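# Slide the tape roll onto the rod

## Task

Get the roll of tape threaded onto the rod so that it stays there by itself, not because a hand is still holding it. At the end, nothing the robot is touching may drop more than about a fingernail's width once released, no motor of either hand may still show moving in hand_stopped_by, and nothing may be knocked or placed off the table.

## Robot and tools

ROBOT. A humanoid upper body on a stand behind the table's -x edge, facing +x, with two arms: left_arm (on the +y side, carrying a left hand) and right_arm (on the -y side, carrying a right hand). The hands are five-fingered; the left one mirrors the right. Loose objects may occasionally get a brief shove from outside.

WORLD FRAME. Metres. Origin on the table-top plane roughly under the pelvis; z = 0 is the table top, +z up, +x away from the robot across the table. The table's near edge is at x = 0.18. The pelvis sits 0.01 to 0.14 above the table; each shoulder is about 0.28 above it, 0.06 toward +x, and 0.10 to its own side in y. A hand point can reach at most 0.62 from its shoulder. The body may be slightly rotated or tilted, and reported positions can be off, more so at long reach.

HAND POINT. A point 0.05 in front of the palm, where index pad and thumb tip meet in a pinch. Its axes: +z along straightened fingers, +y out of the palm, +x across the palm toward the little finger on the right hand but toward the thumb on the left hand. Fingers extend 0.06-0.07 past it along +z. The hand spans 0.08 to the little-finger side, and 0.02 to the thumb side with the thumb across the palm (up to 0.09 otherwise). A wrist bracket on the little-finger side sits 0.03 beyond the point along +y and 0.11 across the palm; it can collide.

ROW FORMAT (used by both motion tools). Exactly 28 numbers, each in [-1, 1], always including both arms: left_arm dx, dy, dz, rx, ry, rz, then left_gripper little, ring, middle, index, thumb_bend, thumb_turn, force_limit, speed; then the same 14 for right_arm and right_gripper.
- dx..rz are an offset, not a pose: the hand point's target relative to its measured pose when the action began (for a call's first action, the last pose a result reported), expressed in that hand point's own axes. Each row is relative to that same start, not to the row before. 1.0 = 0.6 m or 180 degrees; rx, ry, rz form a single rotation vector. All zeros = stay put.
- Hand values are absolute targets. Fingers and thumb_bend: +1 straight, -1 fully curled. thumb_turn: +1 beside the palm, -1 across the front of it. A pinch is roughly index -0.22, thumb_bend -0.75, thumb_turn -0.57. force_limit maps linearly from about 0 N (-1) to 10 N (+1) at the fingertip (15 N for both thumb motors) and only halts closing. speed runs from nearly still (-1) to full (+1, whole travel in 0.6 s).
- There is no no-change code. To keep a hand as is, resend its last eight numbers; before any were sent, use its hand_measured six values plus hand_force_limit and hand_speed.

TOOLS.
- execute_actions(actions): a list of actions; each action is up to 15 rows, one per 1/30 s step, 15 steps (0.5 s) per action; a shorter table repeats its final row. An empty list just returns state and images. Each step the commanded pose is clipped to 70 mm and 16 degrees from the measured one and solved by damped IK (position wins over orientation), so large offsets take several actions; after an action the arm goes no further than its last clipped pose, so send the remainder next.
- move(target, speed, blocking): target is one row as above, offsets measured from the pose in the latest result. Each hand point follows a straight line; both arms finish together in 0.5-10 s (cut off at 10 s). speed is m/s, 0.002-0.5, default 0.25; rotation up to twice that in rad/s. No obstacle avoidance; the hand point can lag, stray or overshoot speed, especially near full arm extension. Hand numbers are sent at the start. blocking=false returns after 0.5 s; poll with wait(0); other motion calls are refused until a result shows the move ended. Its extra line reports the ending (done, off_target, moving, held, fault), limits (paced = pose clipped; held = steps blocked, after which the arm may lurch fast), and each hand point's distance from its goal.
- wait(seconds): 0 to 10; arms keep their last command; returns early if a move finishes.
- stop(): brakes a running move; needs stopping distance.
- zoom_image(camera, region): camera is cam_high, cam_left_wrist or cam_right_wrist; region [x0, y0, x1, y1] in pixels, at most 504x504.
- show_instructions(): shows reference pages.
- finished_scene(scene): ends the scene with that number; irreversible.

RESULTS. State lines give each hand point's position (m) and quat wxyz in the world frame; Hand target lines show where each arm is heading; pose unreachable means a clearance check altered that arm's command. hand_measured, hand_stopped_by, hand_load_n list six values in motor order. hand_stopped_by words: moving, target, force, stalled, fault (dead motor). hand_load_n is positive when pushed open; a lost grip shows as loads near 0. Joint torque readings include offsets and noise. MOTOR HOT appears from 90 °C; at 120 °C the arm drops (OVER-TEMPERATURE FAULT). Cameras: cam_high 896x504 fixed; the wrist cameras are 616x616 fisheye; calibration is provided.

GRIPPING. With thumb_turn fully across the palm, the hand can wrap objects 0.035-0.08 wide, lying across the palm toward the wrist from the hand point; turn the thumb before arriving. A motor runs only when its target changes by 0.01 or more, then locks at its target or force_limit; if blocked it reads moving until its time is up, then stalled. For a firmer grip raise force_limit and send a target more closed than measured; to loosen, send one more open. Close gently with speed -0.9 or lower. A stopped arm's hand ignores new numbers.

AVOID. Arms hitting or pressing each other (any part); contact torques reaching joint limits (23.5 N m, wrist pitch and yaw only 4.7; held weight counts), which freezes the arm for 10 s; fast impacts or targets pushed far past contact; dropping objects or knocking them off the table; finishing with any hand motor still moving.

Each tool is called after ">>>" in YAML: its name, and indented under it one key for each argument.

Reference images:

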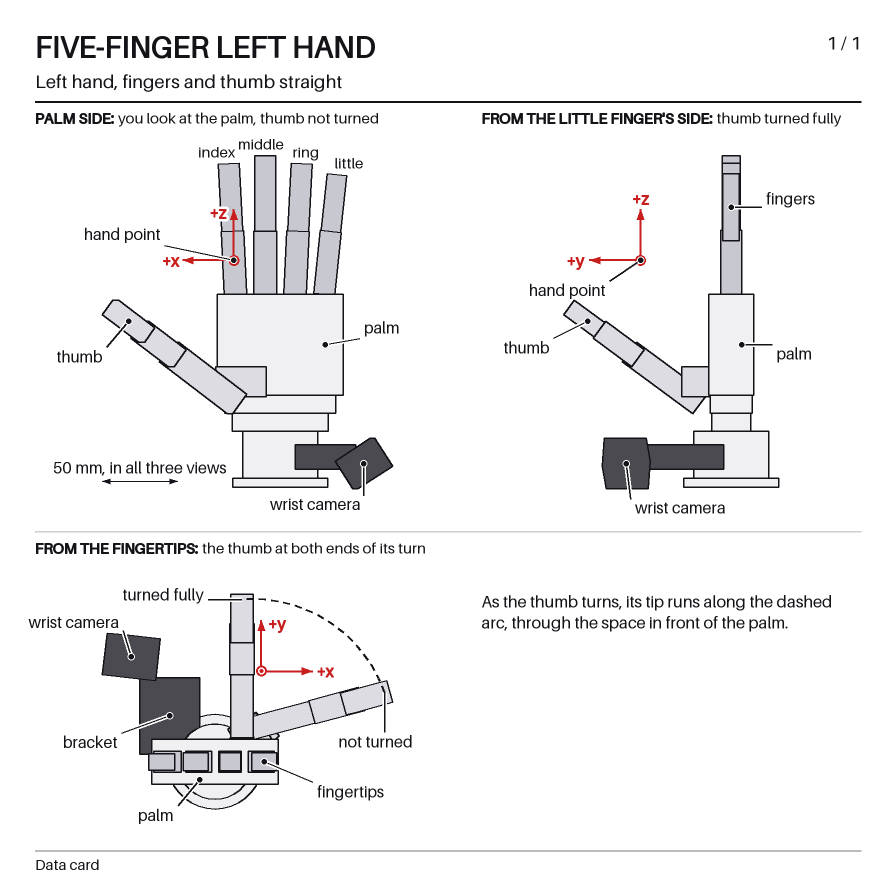

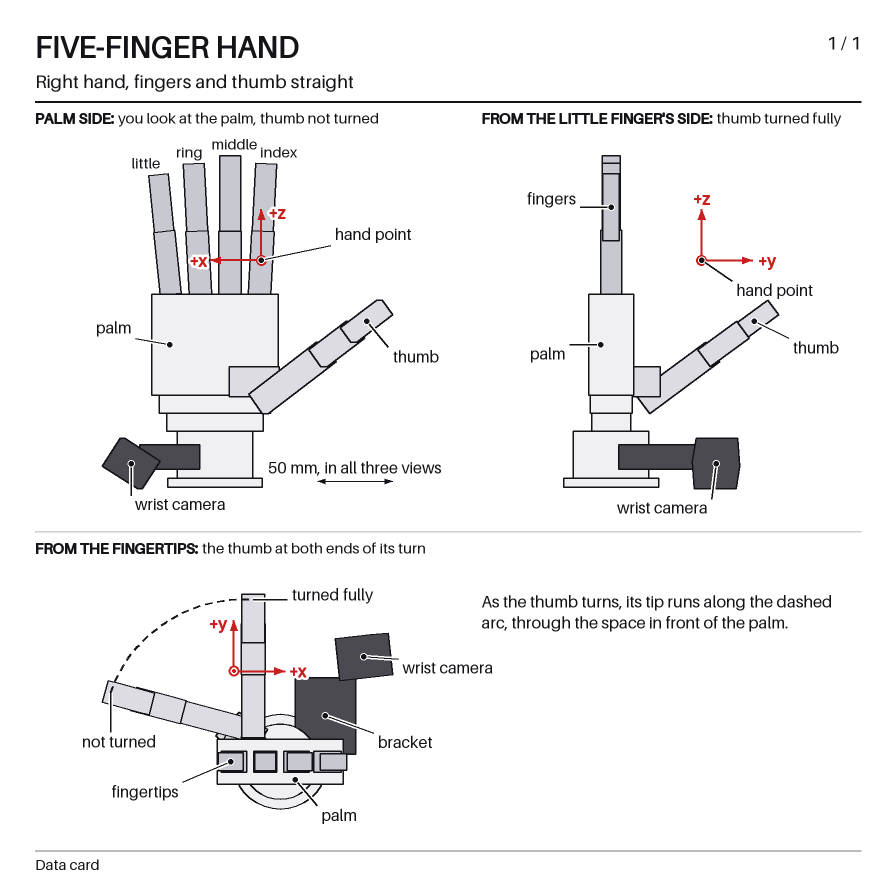

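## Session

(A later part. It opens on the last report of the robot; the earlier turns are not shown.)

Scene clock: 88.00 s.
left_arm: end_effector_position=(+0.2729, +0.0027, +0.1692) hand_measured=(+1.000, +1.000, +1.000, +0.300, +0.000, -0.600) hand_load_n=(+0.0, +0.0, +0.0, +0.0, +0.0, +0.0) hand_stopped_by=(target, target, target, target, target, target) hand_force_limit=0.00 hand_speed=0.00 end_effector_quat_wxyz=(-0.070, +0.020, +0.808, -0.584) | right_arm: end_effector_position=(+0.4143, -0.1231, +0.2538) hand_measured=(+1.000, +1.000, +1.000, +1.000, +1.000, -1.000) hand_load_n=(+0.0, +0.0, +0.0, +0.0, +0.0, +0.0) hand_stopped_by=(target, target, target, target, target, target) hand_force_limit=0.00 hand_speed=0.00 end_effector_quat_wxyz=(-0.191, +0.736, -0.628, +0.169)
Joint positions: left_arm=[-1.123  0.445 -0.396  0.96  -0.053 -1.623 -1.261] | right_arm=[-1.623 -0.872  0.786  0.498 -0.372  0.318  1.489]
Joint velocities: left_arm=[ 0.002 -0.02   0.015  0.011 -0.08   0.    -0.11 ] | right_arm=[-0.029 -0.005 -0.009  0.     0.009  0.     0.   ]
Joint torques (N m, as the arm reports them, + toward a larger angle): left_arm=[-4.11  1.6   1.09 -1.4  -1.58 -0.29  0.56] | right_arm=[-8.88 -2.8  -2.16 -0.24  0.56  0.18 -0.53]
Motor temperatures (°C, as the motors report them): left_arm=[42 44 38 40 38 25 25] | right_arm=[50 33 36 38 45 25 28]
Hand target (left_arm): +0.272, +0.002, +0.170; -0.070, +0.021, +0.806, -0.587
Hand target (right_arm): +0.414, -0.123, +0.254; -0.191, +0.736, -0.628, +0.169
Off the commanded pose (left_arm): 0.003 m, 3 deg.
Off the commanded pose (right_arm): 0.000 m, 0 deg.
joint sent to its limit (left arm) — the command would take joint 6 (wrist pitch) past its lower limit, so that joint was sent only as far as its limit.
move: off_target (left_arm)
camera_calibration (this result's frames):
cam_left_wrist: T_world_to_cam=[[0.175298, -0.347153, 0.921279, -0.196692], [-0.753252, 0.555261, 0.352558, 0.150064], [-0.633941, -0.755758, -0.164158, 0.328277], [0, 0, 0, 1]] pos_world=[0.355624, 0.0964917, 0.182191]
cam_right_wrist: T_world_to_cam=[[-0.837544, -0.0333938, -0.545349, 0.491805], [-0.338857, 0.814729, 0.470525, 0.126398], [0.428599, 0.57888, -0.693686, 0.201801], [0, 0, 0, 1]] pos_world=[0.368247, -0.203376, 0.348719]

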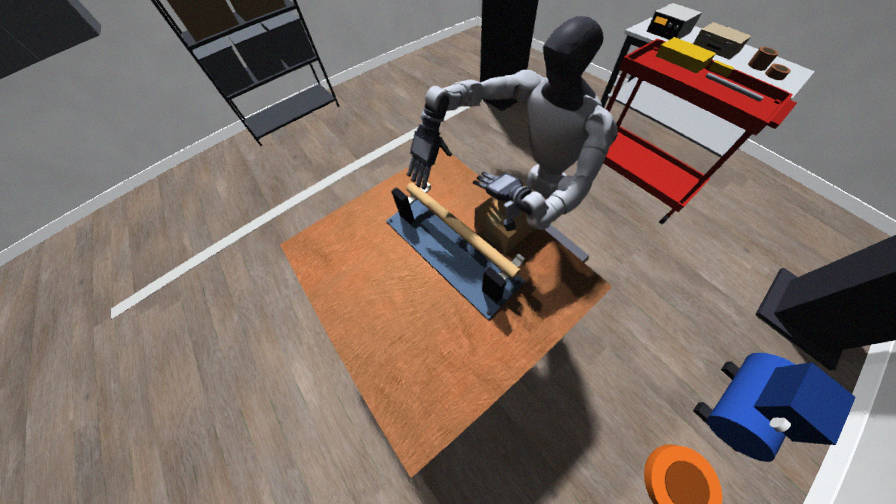

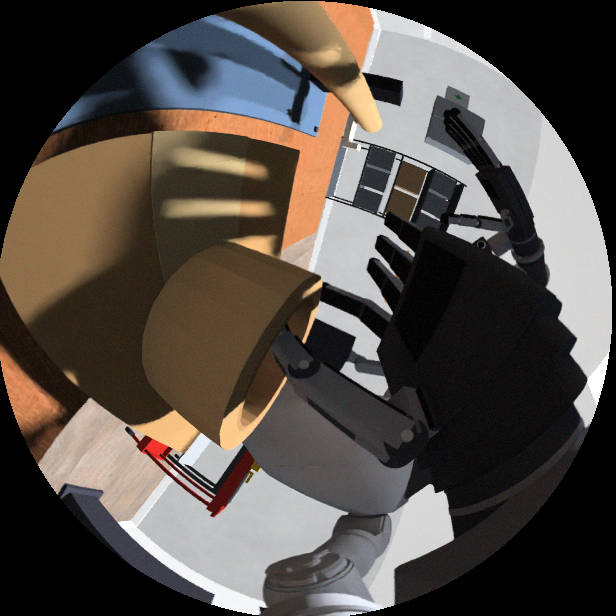

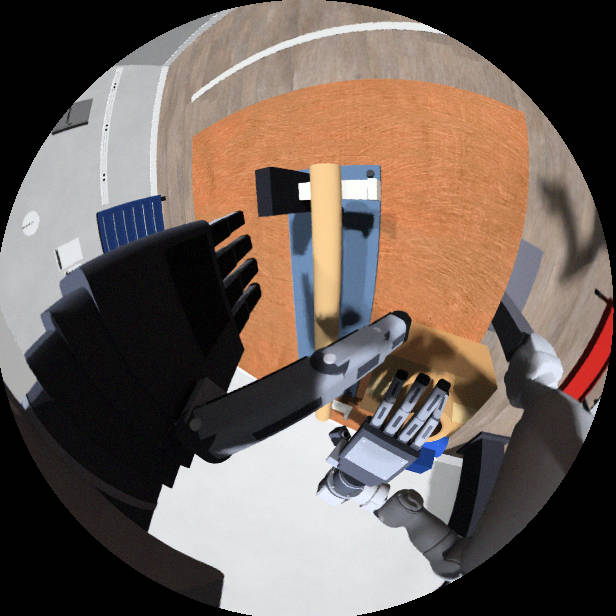

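>>> move:
  target: [0,0.045,0.013,0,0,0,1,1,1,0.6,0,-0.6,0,0, 0,0,0,0,0,0,1,1,1,1,1,-1,0,0]
  speed: 0.03

>>> move:
  target: [0,0,0,0,0,0,1,1,0.0,-0.4,-0.85,-0.6,0.2,-0.5, 0,0,0,0,0,0,1,1,1,1,1,-1,0,0]
  speed: 0.03

Scene clock: 93.37 s.
left_arm: end_effector_position=(+0.2716, +0.0049, +0.1433) hand_measured=(+1.000, +1.000, +1.000, +0.600, +0.000, -0.600) hand_load_n=(+0.0, +0.0, +0.0, +0.0, +0.0, +0.5) hand_stopped_by=(target, target, target, target, target, target) hand_force_limit=0.00 hand_speed=0.00 end_effector_quat_wxyz=(-0.051, -0.000, +0.818, -0.573) | right_arm: end_effector_position=(+0.4143, -0.1231, +0.2538) hand_measured=(+1.000, +1.000, +1.000, +1.000, +1.000, -1.000) hand_load_n=(+0.0, +0.0, +0.0, +0.0, +0.0, +0.0) hand_stopped_by=(target, target, target, target, target, target) hand_force_limit=0.00 hand_speed=0.00 end_effector_quat_wxyz=(-0.191, +0.736, -0.628, +0.169)
Joint positions: left_arm=[-1.009  0.363 -0.156  0.898  0.146 -1.623 -1.334] | right_arm=[-1.623 -0.872  0.786  0.498 -0.372  0.318  1.489]
Joint velocities: left_arm=[ 0.005 -0.005 -0.005 -0.009  0.08   0.     0.104] | right_arm=[ 0.005  0.003  0.    -0.005 -0.006  0.     0.   ]
Joint torques (N m, as the arm reports them, + toward a larger angle): left_arm=[-3.88  1.62  0.64 -1.49 -0.7  -0.27  0.65] | right_arm=[-8.76 -2.46 -1.9  -0.35  0.    0.17 -0.53]
Motor temperatures (°C, as the motors report them): left_arm=[43 44 38 40 38 25 25] | right_arm=[51 33 36 38 44 25 28]
Hand target (left_arm): +0.271, +0.005, +0.141; -0.052, +0.001, +0.820, -0.570
Hand target (right_arm): +0.414, -0.123, +0.254; -0.191, +0.736, -0.628, +0.169
Off the commanded pose (left_arm): 0.003 m, 4 deg.
Off the commanded pose (right_arm): 0.000 m, 0 deg.
joint sent to its limit (left arm) — the command would take joint 6 (wrist pitch) past its lower limit, so that joint was sent only as far as its limit.
move: off_target (left_arm)
camera_calibration (this result's frames):
cam_left_wrist: T_world_to_cam=[[0.186529, -0.366842, 0.911391, -0.173438], [-0.784013, 0.503465, 0.363107, 0.164107], [-0.592057, -0.782272, -0.193698, 0.31778], [0, 0, 0, 1]] pos_world=[0.349157, 0.102344, 0.160035]
cam_right_wrist: T_world_to_cam=[[-0.837543, -0.0333939, -0.545349, 0.491805], [-0.338857, 0.814728, 0.470525, 0.126398], [0.428599, 0.57888, -0.693686, 0.201801], [0, 0, 0, 1]] pos_world=[0.368247, -0.203376, 0.348719]

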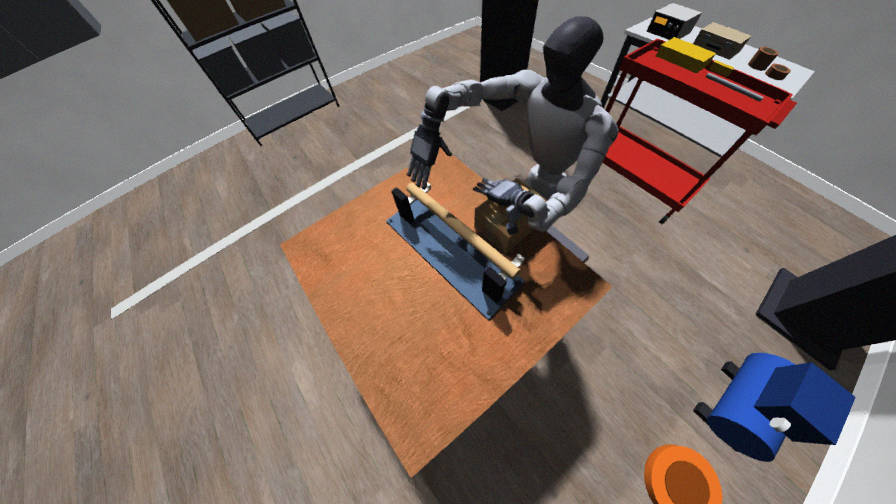

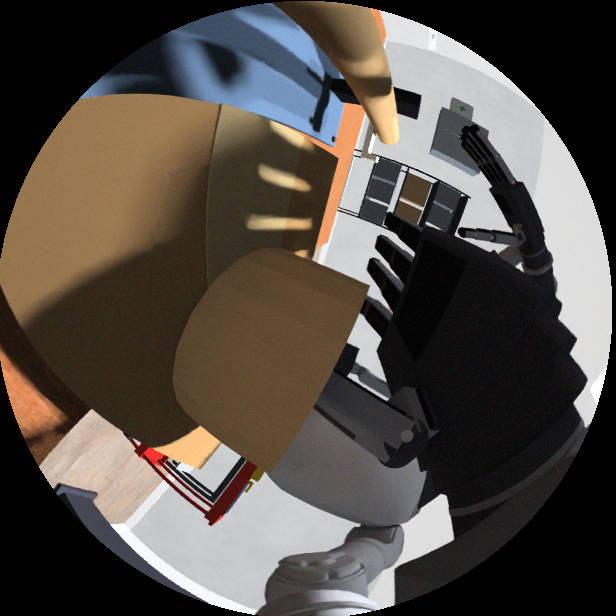

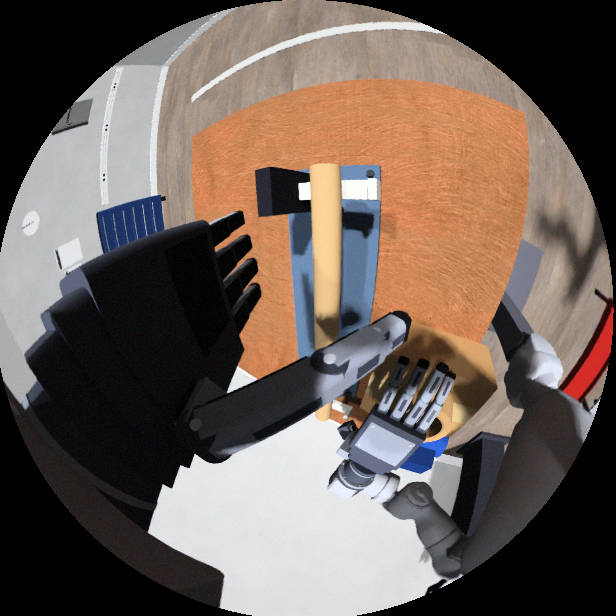

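Scene clock: 94.83 s.
left_arm: end_effector_position=(+0.2715, +0.0043, +0.1438) hand_measured=(+1.000, +1.000, +0.000, -0.060, -0.456, -0.600) hand_load_n=(+0.0, +0.0, +0.5, +8.5, +9.0, -2.5) hand_stopped_by=(target, target, target, force, force, target) hand_force_limit=0.20 hand_speed=-0.50 end_effector_quat_wxyz=(-0.051, -0.000, +0.817, -0.574) | right_arm: end_effector_position=(+0.4143, -0.1231, +0.2538) hand_measured=(+1.000, +1.000, +1.000, +1.000, +1.000, -1.000) hand_load_n=(+0.0, +0.0, +0.0, +0.0, +0.0, +0.0) hand_stopped_by=(target, target, target, target, target, target) hand_force_limit=0.00 hand_speed=0.00 end_effector_quat_wxyz=(-0.191, +0.736, -0.628, +0.169)
Joint positions: left_arm=[-1.009  0.363 -0.156  0.898  0.148 -1.623 -1.328] | right_arm=[-1.623 -0.872  0.786  0.498 -0.372  0.318  1.489]
Joint velocities: left_arm=[-0.006  0.005 -0.008  0.     0.018  0.     0.   ] | right_arm=[ 0.009  0.    -0.005  0.002 -0.009  0.     0.   ]
Joint torques (N m, as the arm reports them, + toward a larger angle): left_arm=[-4.35  1.75  0.75 -1.54 -1.48 -0.08  0.72] | right_arm=[-8.93 -2.62 -2.09 -0.06  0.22  0.14 -0.5 ]
Motor temperatures (°C, as the motors report them): left_arm=[43 44 38 40 38 25 25] | right_arm=[51 33 36 38 44 25 28]
Hand target (left_arm): +0.272, +0.005, +0.143; -0.051, -0.000, +0.818, -0.573
Hand target (right_arm): +0.414, -0.123, +0.254; -0.191, +0.736, -0.628, +0.169
Off the commanded pose (left_arm): 0.001 m, 0 deg.
Off the commanded pose (right_arm): 0.000 m, 0 deg.
move: done
camera_calibration (this result's frames):
cam_left_wrist: T_world_to_cam=[[0.186612, -0.363721, 0.912624, -0.174316], [-0.783827, 0.504907, 0.361503, 0.164338], [-0.592276, -0.7828, -0.190873, 0.317035], [0, 0, 0, 1]] pos_world=[0.349114, 0.101797, 0.16019]
cam_right_wrist: T_world_to_cam=[[-0.837544, -0.0333937, -0.545349, 0.491805], [-0.338857, 0.814729, 0.470525, 0.126398], [0.428599, 0.57888, -0.693686, 0.201801], [0, 0, 0, 1]] pos_world=[0.368247, -0.203376, 0.348719]

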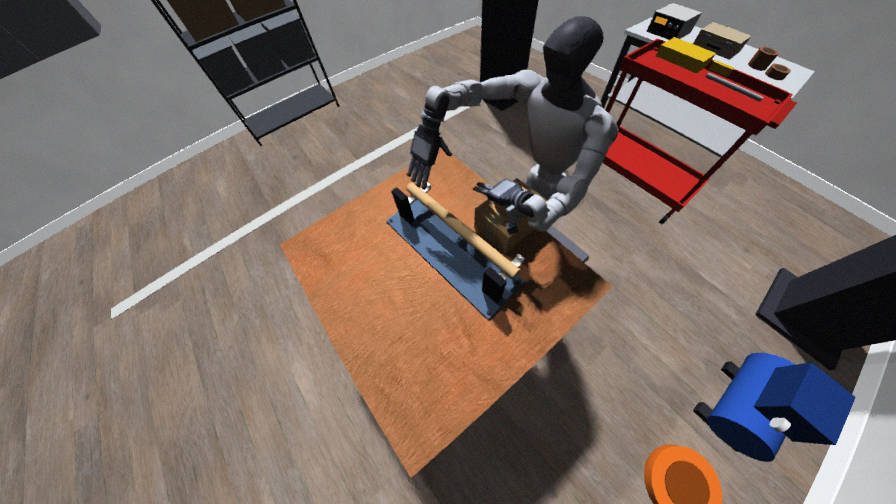

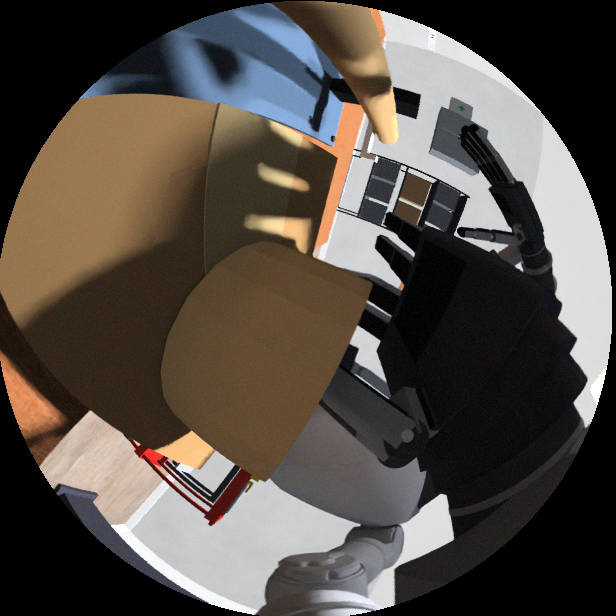

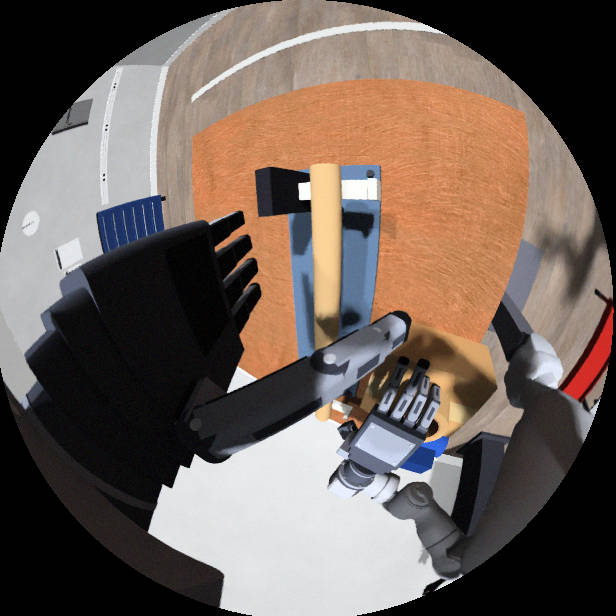

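>>> move:
  target: [0,-0.14,-0.05,0,0,0,1,1,0.0,-0.4,-0.85,-0.6,0.2,-0.5, 0,0.067,0.115,0,0,0,1,1,1,1,1,-1,0,0]
  speed: 0.08

>>> move:
  target: [-0.13,-0.15,-0.55,0,0,0,1,1,0.0,-0.4,-0.85,-0.6,0.2,-0.5, 0,0,0,0,0,0,1,1,1,1,1,-1,0,0]
  speed: 0.12

Scene clock: 103.50 s.
left_arm: end_effector_position=(+0.2783, -0.0007, +0.2332) hand_measured=(+1.000, +1.000, +0.000, -0.060, -0.456, -0.600) hand_load_n=(+0.0, +0.0, +0.0, +8.5, +9.5, -2.5) hand_stopped_by=(target, target, target, force, force, target) hand_force_limit=0.20 hand_speed=-0.50 end_effector_quat_wxyz=(-0.054, +0.005, +0.817, -0.574) | right_arm: end_effector_position=(+0.4136, -0.1257, +0.1742) hand_measured=(+1.000, +1.000, +1.000, +1.000, +1.000, -1.000) hand_load_n=(+0.0, +0.0, +0.0, +0.0, +0.0, +0.0) hand_stopped_by=(target, target, target, target, target, target) hand_force_limit=0.00 hand_speed=0.00 end_effector_quat_wxyz=(-0.191, +0.733, -0.631, +0.166)
Joint positions: left_arm=[-1.156  0.561 -0.37   0.528 -0.194 -1.178 -1.368] | right_arm=[-1.358 -0.866  0.795  0.371 -0.373  0.381  1.274]
Joint velocities: left_arm=[ 0.005 -0.005 -0.005 -0.005 -0.003  0.002  0.   ] | right_arm=[ 0.011 -0.003  0.005 -0.005  0.008  0.    -0.002]
Joint torques (N m, as the arm reports them, + toward a larger angle): left_arm=[-4.46  2.04  1.4  -1.33 -1.68  0.05  0.69] | right_arm=[-8.59 -2.6  -2.33 -0.2  -0.26  0.36 -0.49]
Motor temperatures (°C, as the motors report them): left_arm=[45 44 38 40 38 25 26] | right_arm=[52 33 36 38 44 25 28]
Hand target (left_arm): +0.278, -0.000, +0.233; -0.055, +0.004, +0.818, -0.573
Hand target (right_arm): +0.415, -0.126, +0.175; -0.192, +0.733, -0.630, +0.169
Off the commanded pose (left_arm): 0.005 m, 1 deg.
Off the commanded pose (right_arm): 0.002 m, 1 deg.
move: off_target (left_arm)
camera_calibration (this result's frames):
cam_left_wrist: T_world_to_cam=[[0.180243, -0.366501, 0.912792, -0.257232], [-0.778839, 0.513613, 0.360016, 0.13882], [-0.600768, -0.775809, -0.19287, 0.337059], [0, 0, 0, 1]] pos_world=[0.356977, 0.0959183, 0.249831]
cam_right_wrist: T_world_to_cam=[[-0.83988, -0.0239088, -0.542245, 0.44931], [-0.331607, 0.813503, 0.477755, 0.161291], [0.429695, 0.581069, -0.691174, 0.147729], [0, 0, 0, 1]] pos_world=[0.367374, -0.206309, 0.268684]

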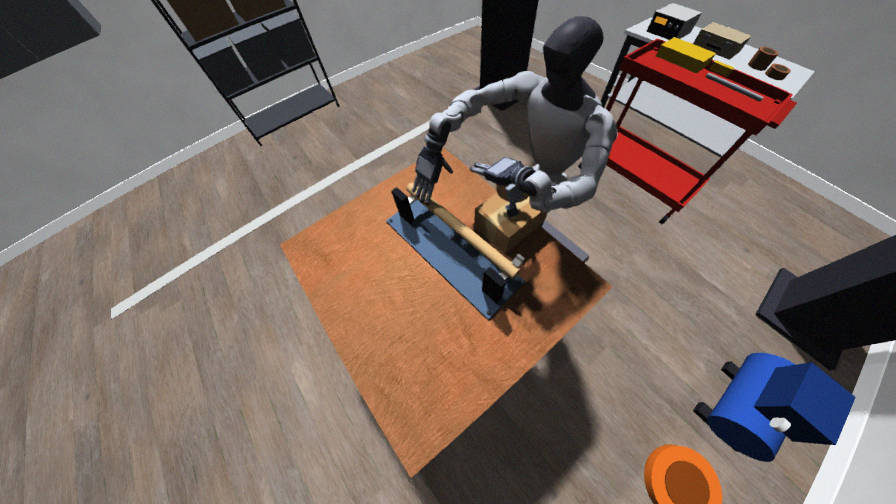

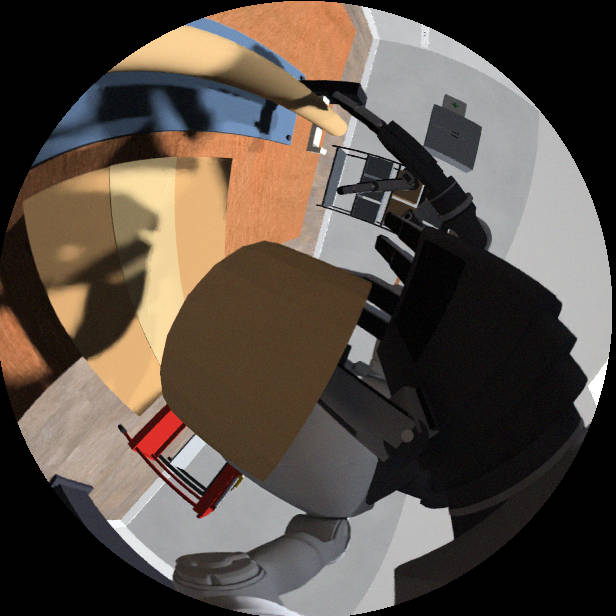

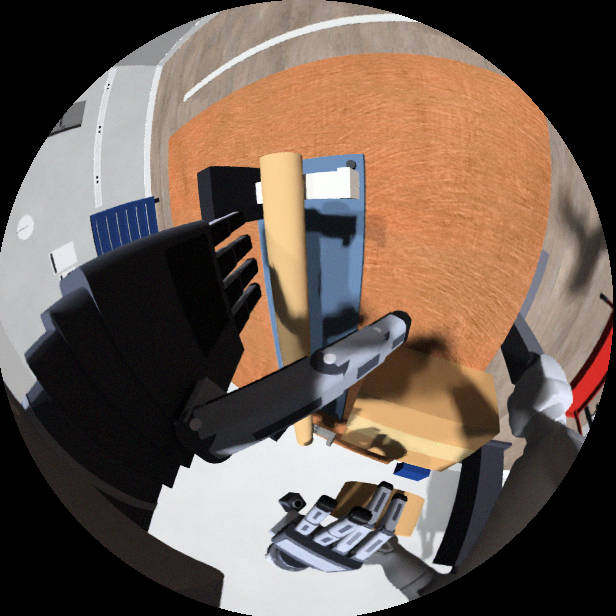

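Scene clock: 108.33 s.
left_arm: end_effector_position=(+0.3916, +0.2600, +0.4374) hand_measured=(+1.000, +1.000, +0.000, -0.060, -0.456, -0.600) hand_load_n=(+0.0, +0.0, +0.0, +8.5, +9.5, -1.5) hand_stopped_by=(target, target, target, force, force, target) hand_force_limit=0.20 hand_speed=-0.50 end_effector_quat_wxyz=(+0.412, -0.285, +0.641, -0.582) | right_arm: end_effector_position=(+0.4136, -0.1257, +0.1742) hand_measured=(+1.000, +1.000, +1.000, +1.000, +1.000, -1.000) hand_load_n=(+0.0, +0.0, +0.0, +0.0, +0.0, +0.0) hand_stopped_by=(target, target, target, target, target, target) hand_force_limit=0.00 hand_speed=0.00 end_effector_quat_wxyz=(-0.191, +0.733, -0.631, +0.166)
Joint positions: left_arm=[-1.618  1.342 -0.198  1.231  0.093 -1.271 -0.983] | right_arm=[-1.358 -0.866  0.795  0.371 -0.373  0.381  1.274]
Joint velocities: left_arm=[-0.003 -0.023  0.169 -0.015  0.144 -0.017 -0.051] | right_arm=[0.014 0.    0.    0.003 0.002 0.    0.   ]
Joint torques (N m, as the arm reports them, + toward a larger angle): left_arm=[-3.54  2.09  1.13 -1.51 -1.26  0.08  0.77] | right_arm=[-8.29 -3.49 -2.25 -0.05  0.17  0.25 -0.53]
Motor temperatures (°C, as the motors report them): left_arm=[46 44 38 40 38 25 26] | right_arm=[52 33 37 38 44 25 28]
Hand target (left_arm): +0.392, +0.259, +0.436; +0.412, -0.283, +0.644, -0.579
Hand target (right_arm): +0.414, -0.126, +0.174; -0.191, +0.733, -0.631, +0.166
Off the commanded pose (left_arm): 0.020 m, 67 deg; orientation clipped at the last step of the last action.
Off the commanded pose (right_arm): 0.000 m, 0 deg.
joint sent to its limit (left arm) — the command would take joint 1 (shoulder pitch) past its lower limit, so that joint was sent only as far as its limit.
move: off_target (left_arm); limits=paced
camera_calibration (this result's frames):
cam_left_wrist: T_world_to_cam=[[-0.030899, -0.0595881, 0.997745, -0.402815], [-0.887005, -0.45849, -0.0548518, 0.496215], [0.460724, -0.8867, -0.0386881, 0.192466], [0, 0, 0, 1]] pos_world=[0.339025, 0.374167, 0.436571]
cam_right_wrist: T_world_to_cam=[[-0.839863, -0.0239061, -0.542272, 0.449314], [-0.331622, 0.813501, 0.477748, 0.161299], [0.429717, 0.581072, -0.691157, 0.147715], [0, 0, 0, 1]] pos_world=[0.367377, -0.206309, 0.268684]

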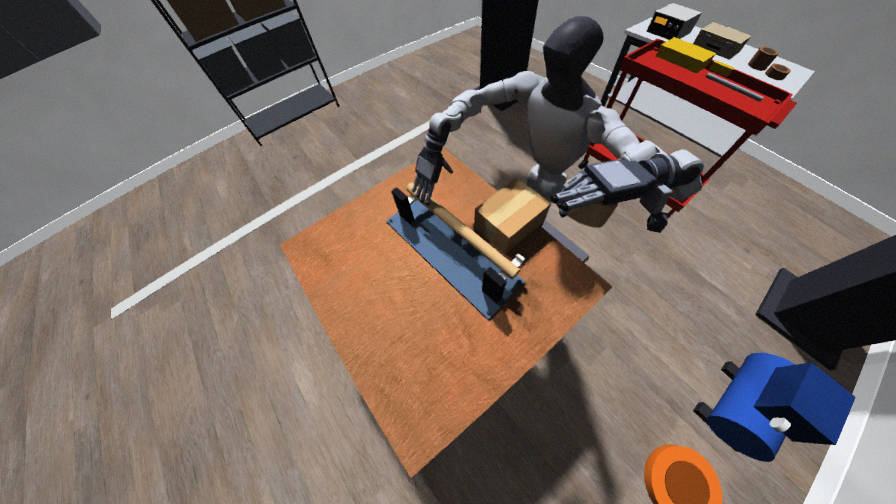

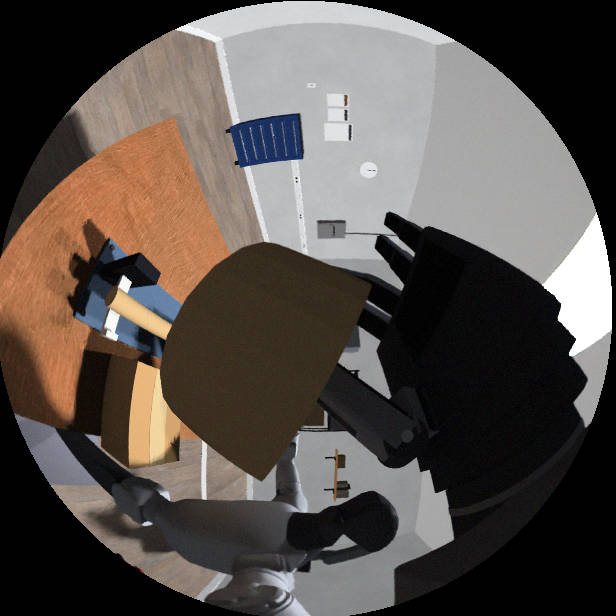

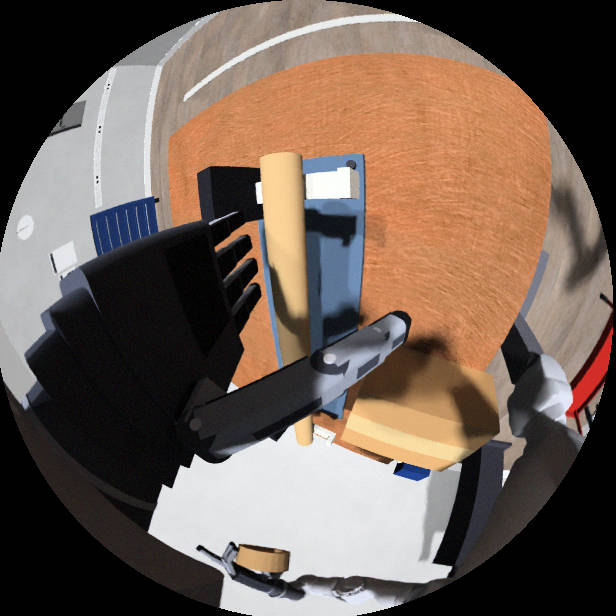

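>>> move:
  target: [-0.1,0.34,-0.047,0.119,-0.154,-0.546,1,1,0.0,-0.4,-0.85,-0.6,0.2,-0.5, 0,0,0.078,0,0,0,1,1,1,1,1,-1,0,0]
  speed: 0.1

Scene clock: 129.43 s.
left_arm: end_effector_position=(+0.4070, +0.3782, +0.2433) hand_measured=(+1.000, +1.000, +0.000, -0.060, -0.456, -0.600) hand_load_n=(+0.0, +0.0, +0.0, +10.5, +4.0, -4.0) hand_stopped_by=(target, target, target, force, force, target) hand_force_limit=0.20 hand_speed=-0.50 end_effector_quat_wxyz=(-0.025, +0.711, +0.026, +0.702) | right_arm: end_effector_position=(+0.4355, -0.1226, +0.1322) hand_measured=(+1.000, +1.000, +1.000, +1.000, +1.000, -1.000) hand_load_n=(+0.0, +0.0, +0.0, +0.0, +0.0, +0.0) hand_stopped_by=(target, target, target, target, target, target) hand_force_limit=0.00 hand_speed=0.00 end_effector_quat_wxyz=(-0.190, +0.732, -0.634, +0.162)
Joint positions: left_arm=[-0.469  0.927  0.24   0.975 -0.8   -0.248 -0.701] | right_arm=[-1.373 -0.71   0.853  0.721 -0.373  0.208  1.103]
Joint velocities: left_arm=[-0.005 -0.003  0.005  0.003  0.006  0.    -0.002] | right_arm=[ 0.    -0.003  0.003 -0.003 -0.017  0.     0.   ]
Joint torques (N m, as the arm reports them, + toward a larger angle): left_arm=[-2.93  5.8   1.51 -1.62 -1.29 -1.42  0.1 ] | right_arm=[-8.76 -3.14 -1.42 -0.52  0.34 -0.01 -0.63]
Motor temperatures (°C, as the motors report them): left_arm=[44 49 38 41 38 26 26] | right_arm=[54 34 37 38 45 25 28]
Hand target (left_arm): +0.407, +0.379, +0.244; -0.022, +0.710, +0.029, +0.703
Hand target (right_arm): +0.436, -0.122, +0.132; -0.190, +0.733, -0.632, +0.165
Off the commanded pose (left_arm): 0.025 m, 4 deg.
Off the commanded pose (right_arm): 0.001 m, 1 deg.
move: off_target (left_arm)
camera_calibration (this result's frames):
cam_left_wrist: T_world_to_cam=[[-0.0533853, 0.989828, -0.131876, -0.314519], [-0.525204, 0.0844905, 0.846771, -0.0185426], [0.8493, 0.114467, 0.515351, -0.388922], [0, 0, 0, 1]] pos_world=[0.303782, 0.357405, 0.174655]
cam_right_wrist: T_world_to_cam=[[-0.843936, -0.0182343, -0.536134, 0.446678], [-0.324566, 0.813097, 0.48325, 0.182316], [0.427117, 0.581843, -0.69212, 0.108848], [0, 0, 0, 1]] pos_world=[0.389651, -0.203428, 0.226711]

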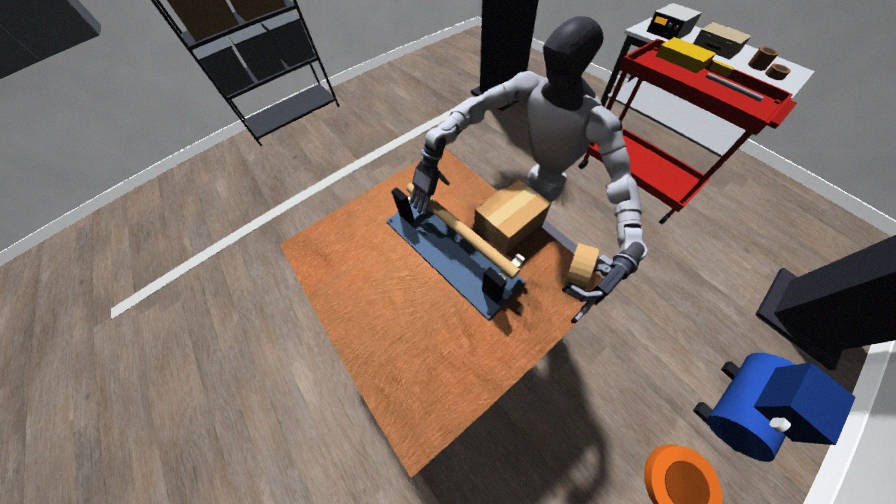

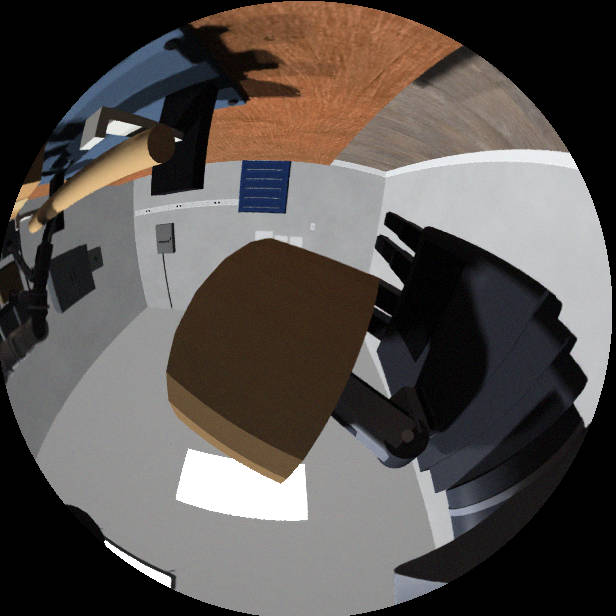

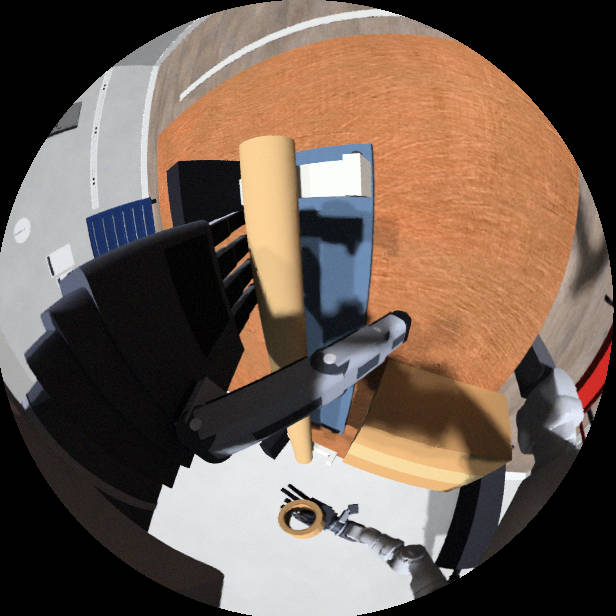

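>>> move:
  target: [0,0,0,0,0,0,1,1,0.0,-0.5,-0.95,-0.6,0.5,-0.5, 0,0,0.025,0,0,0,1,1,1,1,1,-1,0,0]
  speed: 0.03

>>> move:
  target: [0,0,0,0,0,0,1,1,0.0,-0.5,-0.95,-0.6,0.5,-0.5, 0,0,0,0,0,0,-0.9,-0.9,-0.9,-0.9,-0.9,-1,0.2,-0.3]

Scene clock: 134.97 s.
left_arm: end_effector_position=(+0.4071, +0.3783, +0.2435) hand_measured=(+1.000, +1.000, +0.000, -0.058, -0.564, -0.600) hand_load_n=(+0.0, +0.0, +0.0, +18.5, +10.0, -2.5) hand_stopped_by=(target, target, target, force, force, target) hand_force_limit=0.50 hand_speed=-0.50 end_effector_quat_wxyz=(-0.025, +0.711, +0.026, +0.702) | right_arm: end_effector_position=(+0.4417, -0.1215, +0.1180) hand_measured=(+1.000, +1.000, +1.000, +1.000, +1.000, -1.000) hand_load_n=(+0.0, +0.0, +0.0, +0.0, +0.0, +0.0) hand_stopped_by=(target, target, target, target, target, target) hand_force_limit=0.00 hand_speed=0.00 end_effector_quat_wxyz=(-0.190, +0.731, -0.636, +0.159)
Joint positions: left_arm=[-0.469  0.927  0.24   0.975 -0.8   -0.248 -0.701] | right_arm=[-1.393 -0.64   0.866  0.893 -0.375  0.122  1.042]
Joint velocities: left_arm=[-0.008  0.002  0.008 -0.011 -0.009  0.     0.   ] | right_arm=[-0.021 -0.002  0.011  0.018  0.    -0.008 -0.004]
Joint torques (N m, as the arm reports them, + toward a larger angle): left_arm=[-2.76  5.92  1.35 -1.75 -1.01 -1.54  0.18] | right_arm=[-9.61 -3.26 -1.54 -0.39  0.32  0.11 -0.6 ]
Motor temperatures (°C, as the motors report them): left_arm=[43 51 38 41 38 27 26] | right_arm=[55 34 36 38 45 25 28]
Hand target (left_arm): +0.407, +0.378, +0.243; -0.025, +0.711, +0.026, +0.702
Hand target (right_arm): +0.443, -0.121, +0.118; -0.189, +0.732, -0.634, +0.162
Off the commanded pose (left_arm): 0.000 m, 0 deg.
Off the commanded pose (right_arm): 0.001 m, 0 deg.
move: done
camera_calibration (this result's frames):
cam_left_wrist: T_world_to_cam=[[-0.0535123, 0.989802, -0.132018, -0.31444], [-0.525787, 0.0844668, 0.846412, -0.0183721], [0.848931, 0.114707, 0.515905, -0.389178], [0, 0, 0, 1]] pos_world=[0.303899, 0.357426, 0.174817]
cam_right_wrist: T_world_to_cam=[[-0.847053, -0.013159, -0.531345, 0.445774], [-0.319038, 0.812155, 0.488487, 0.187058], [0.425106, 0.583294, -0.692136, 0.0968476], [0, 0, 0, 1]] pos_world=[0.396103, -0.202545, 0.212517]

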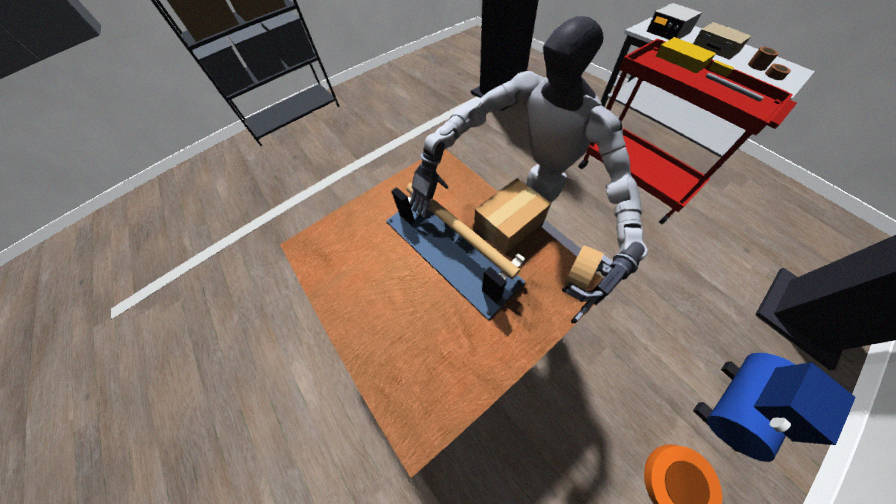

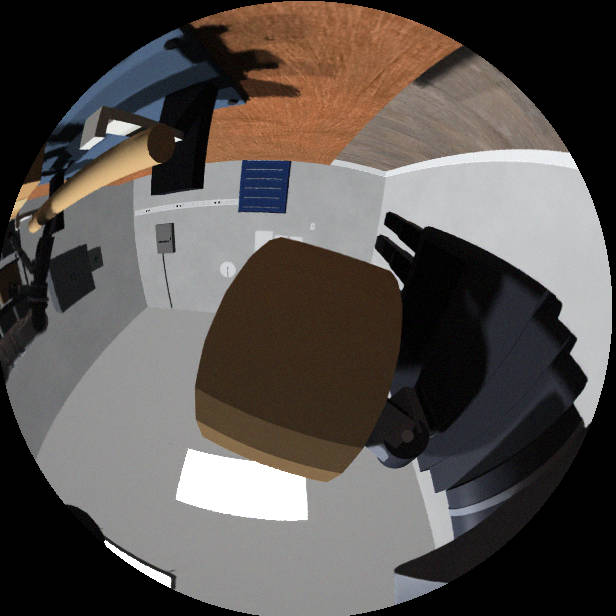

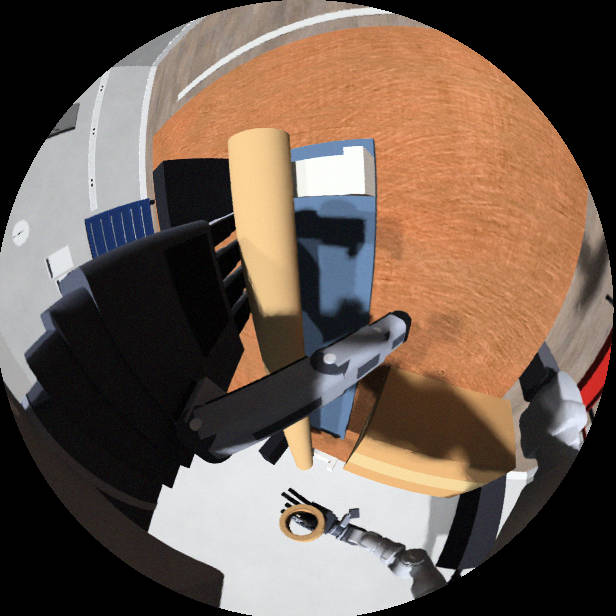

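Scene clock: 136.30 s.
left_arm: end_effector_position=(+0.4071, +0.3783, +0.2435) hand_measured=(+1.000, +1.000, +0.000, -0.058, -0.564, -0.600) hand_load_n=(+0.0, +0.0, +0.0, +18.5, +10.0, -2.5) hand_stopped_by=(target, target, target, force, force, target) hand_force_limit=0.50 hand_speed=-0.50 end_effector_quat_wxyz=(-0.025, +0.711, +0.026, +0.702) | right_arm: end_effector_position=(+0.4441, -0.1197, +0.1212) hand_measured=(-0.232, -0.158, -0.122, -0.116, +0.314, -1.000) hand_load_n=(+10.0, +5.0, +0.0, +4.0, +18.0, +5.5) hand_stopped_by=(force, force, force, force, force, target) hand_force_limit=0.20 hand_speed=-0.30 end_effector_quat_wxyz=(-0.196, +0.731, -0.633, +0.161)
Joint positions: left_arm=[-0.469  0.927  0.24   0.975 -0.8   -0.248 -0.701] | right_arm=[-1.4   -0.641  0.866  0.893 -0.371  0.118  1.036]
Joint velocities: left_arm=[ 0.    -0.002 -0.005  0.003  0.005  0.     0.   ] | right_arm=[-0.008 -0.006 -0.008  0.011  0.006  0.     0.   ]
Joint torques (N m, as the arm reports them, + toward a larger angle): left_arm=[-2.76  5.93  1.36 -1.76 -1.   -1.55  0.18] | right_arm=[-8.63 -3.3  -0.96 -0.32  0.03  0.46 -0.28]
Motor temperatures (°C, as the motors report them): left_arm=[43 52 38 41 38 27 26] | right_arm=[55 34 36 38 44 25 28]
Hand target (left_arm): +0.407, +0.378, +0.244; -0.025, +0.711, +0.026, +0.702
Hand target (right_arm): +0.442, -0.121, +0.118; -0.190, +0.731, -0.636, +0.159
Off the commanded pose (left_arm): 0.000 m, 0 deg.
Off the commanded pose (right_arm): 0.004 m, 1 deg.
move: off_target (right_arm)
camera_calibration (this result's frames):
cam_left_wrist: T_world_to_cam=[[-0.0535122, 0.989802, -0.132018, -0.31444], [-0.525787, 0.0844668, 0.846412, -0.0183722], [0.848932, 0.114707, 0.515905, -0.389178], [0, 0, 0, 1]] pos_world=[0.303899, 0.357426, 0.174817]
cam_right_wrist: T_world_to_cam=[[-0.840634, -0.0140967, -0.54142, 0.447817], [-0.328642, 0.807867, 0.48923, 0.188481], [0.430499, 0.589197, -0.683753, 0.0942066], [0, 0, 0, 1]] pos_world=[0.397837, -0.201461, 0.214661]

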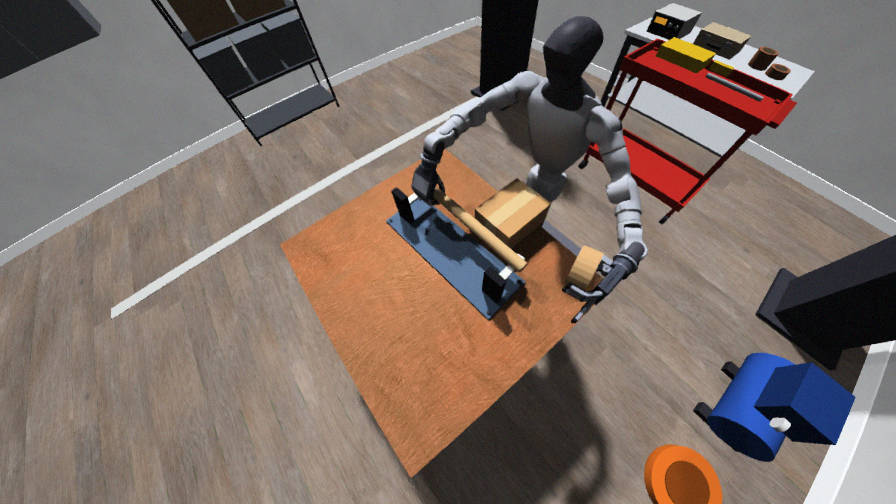

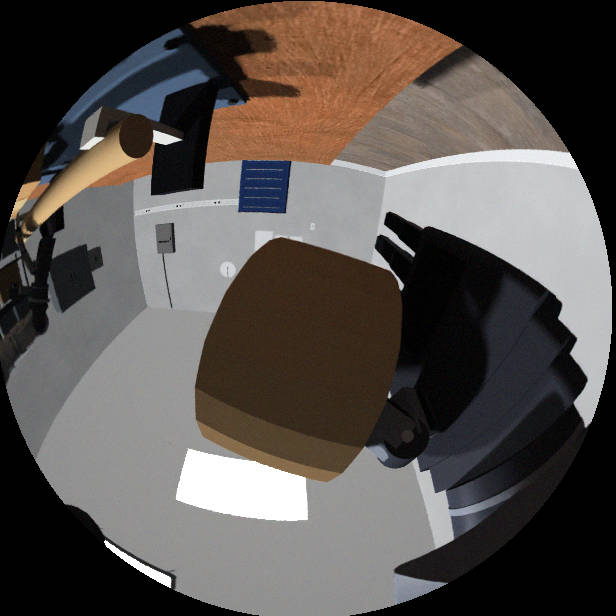

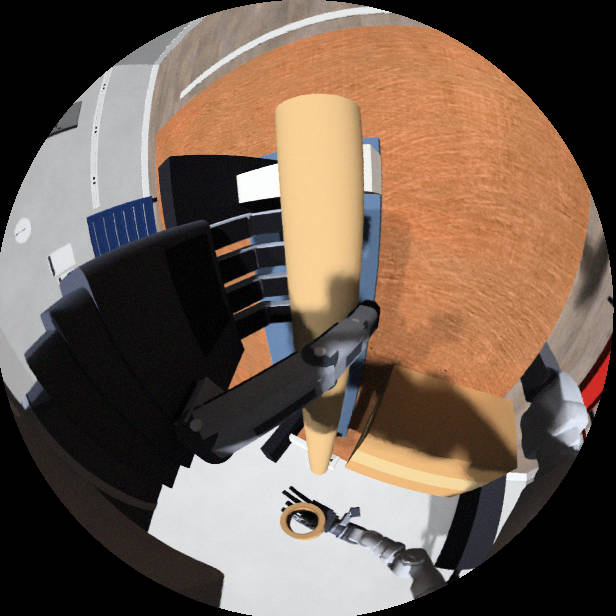

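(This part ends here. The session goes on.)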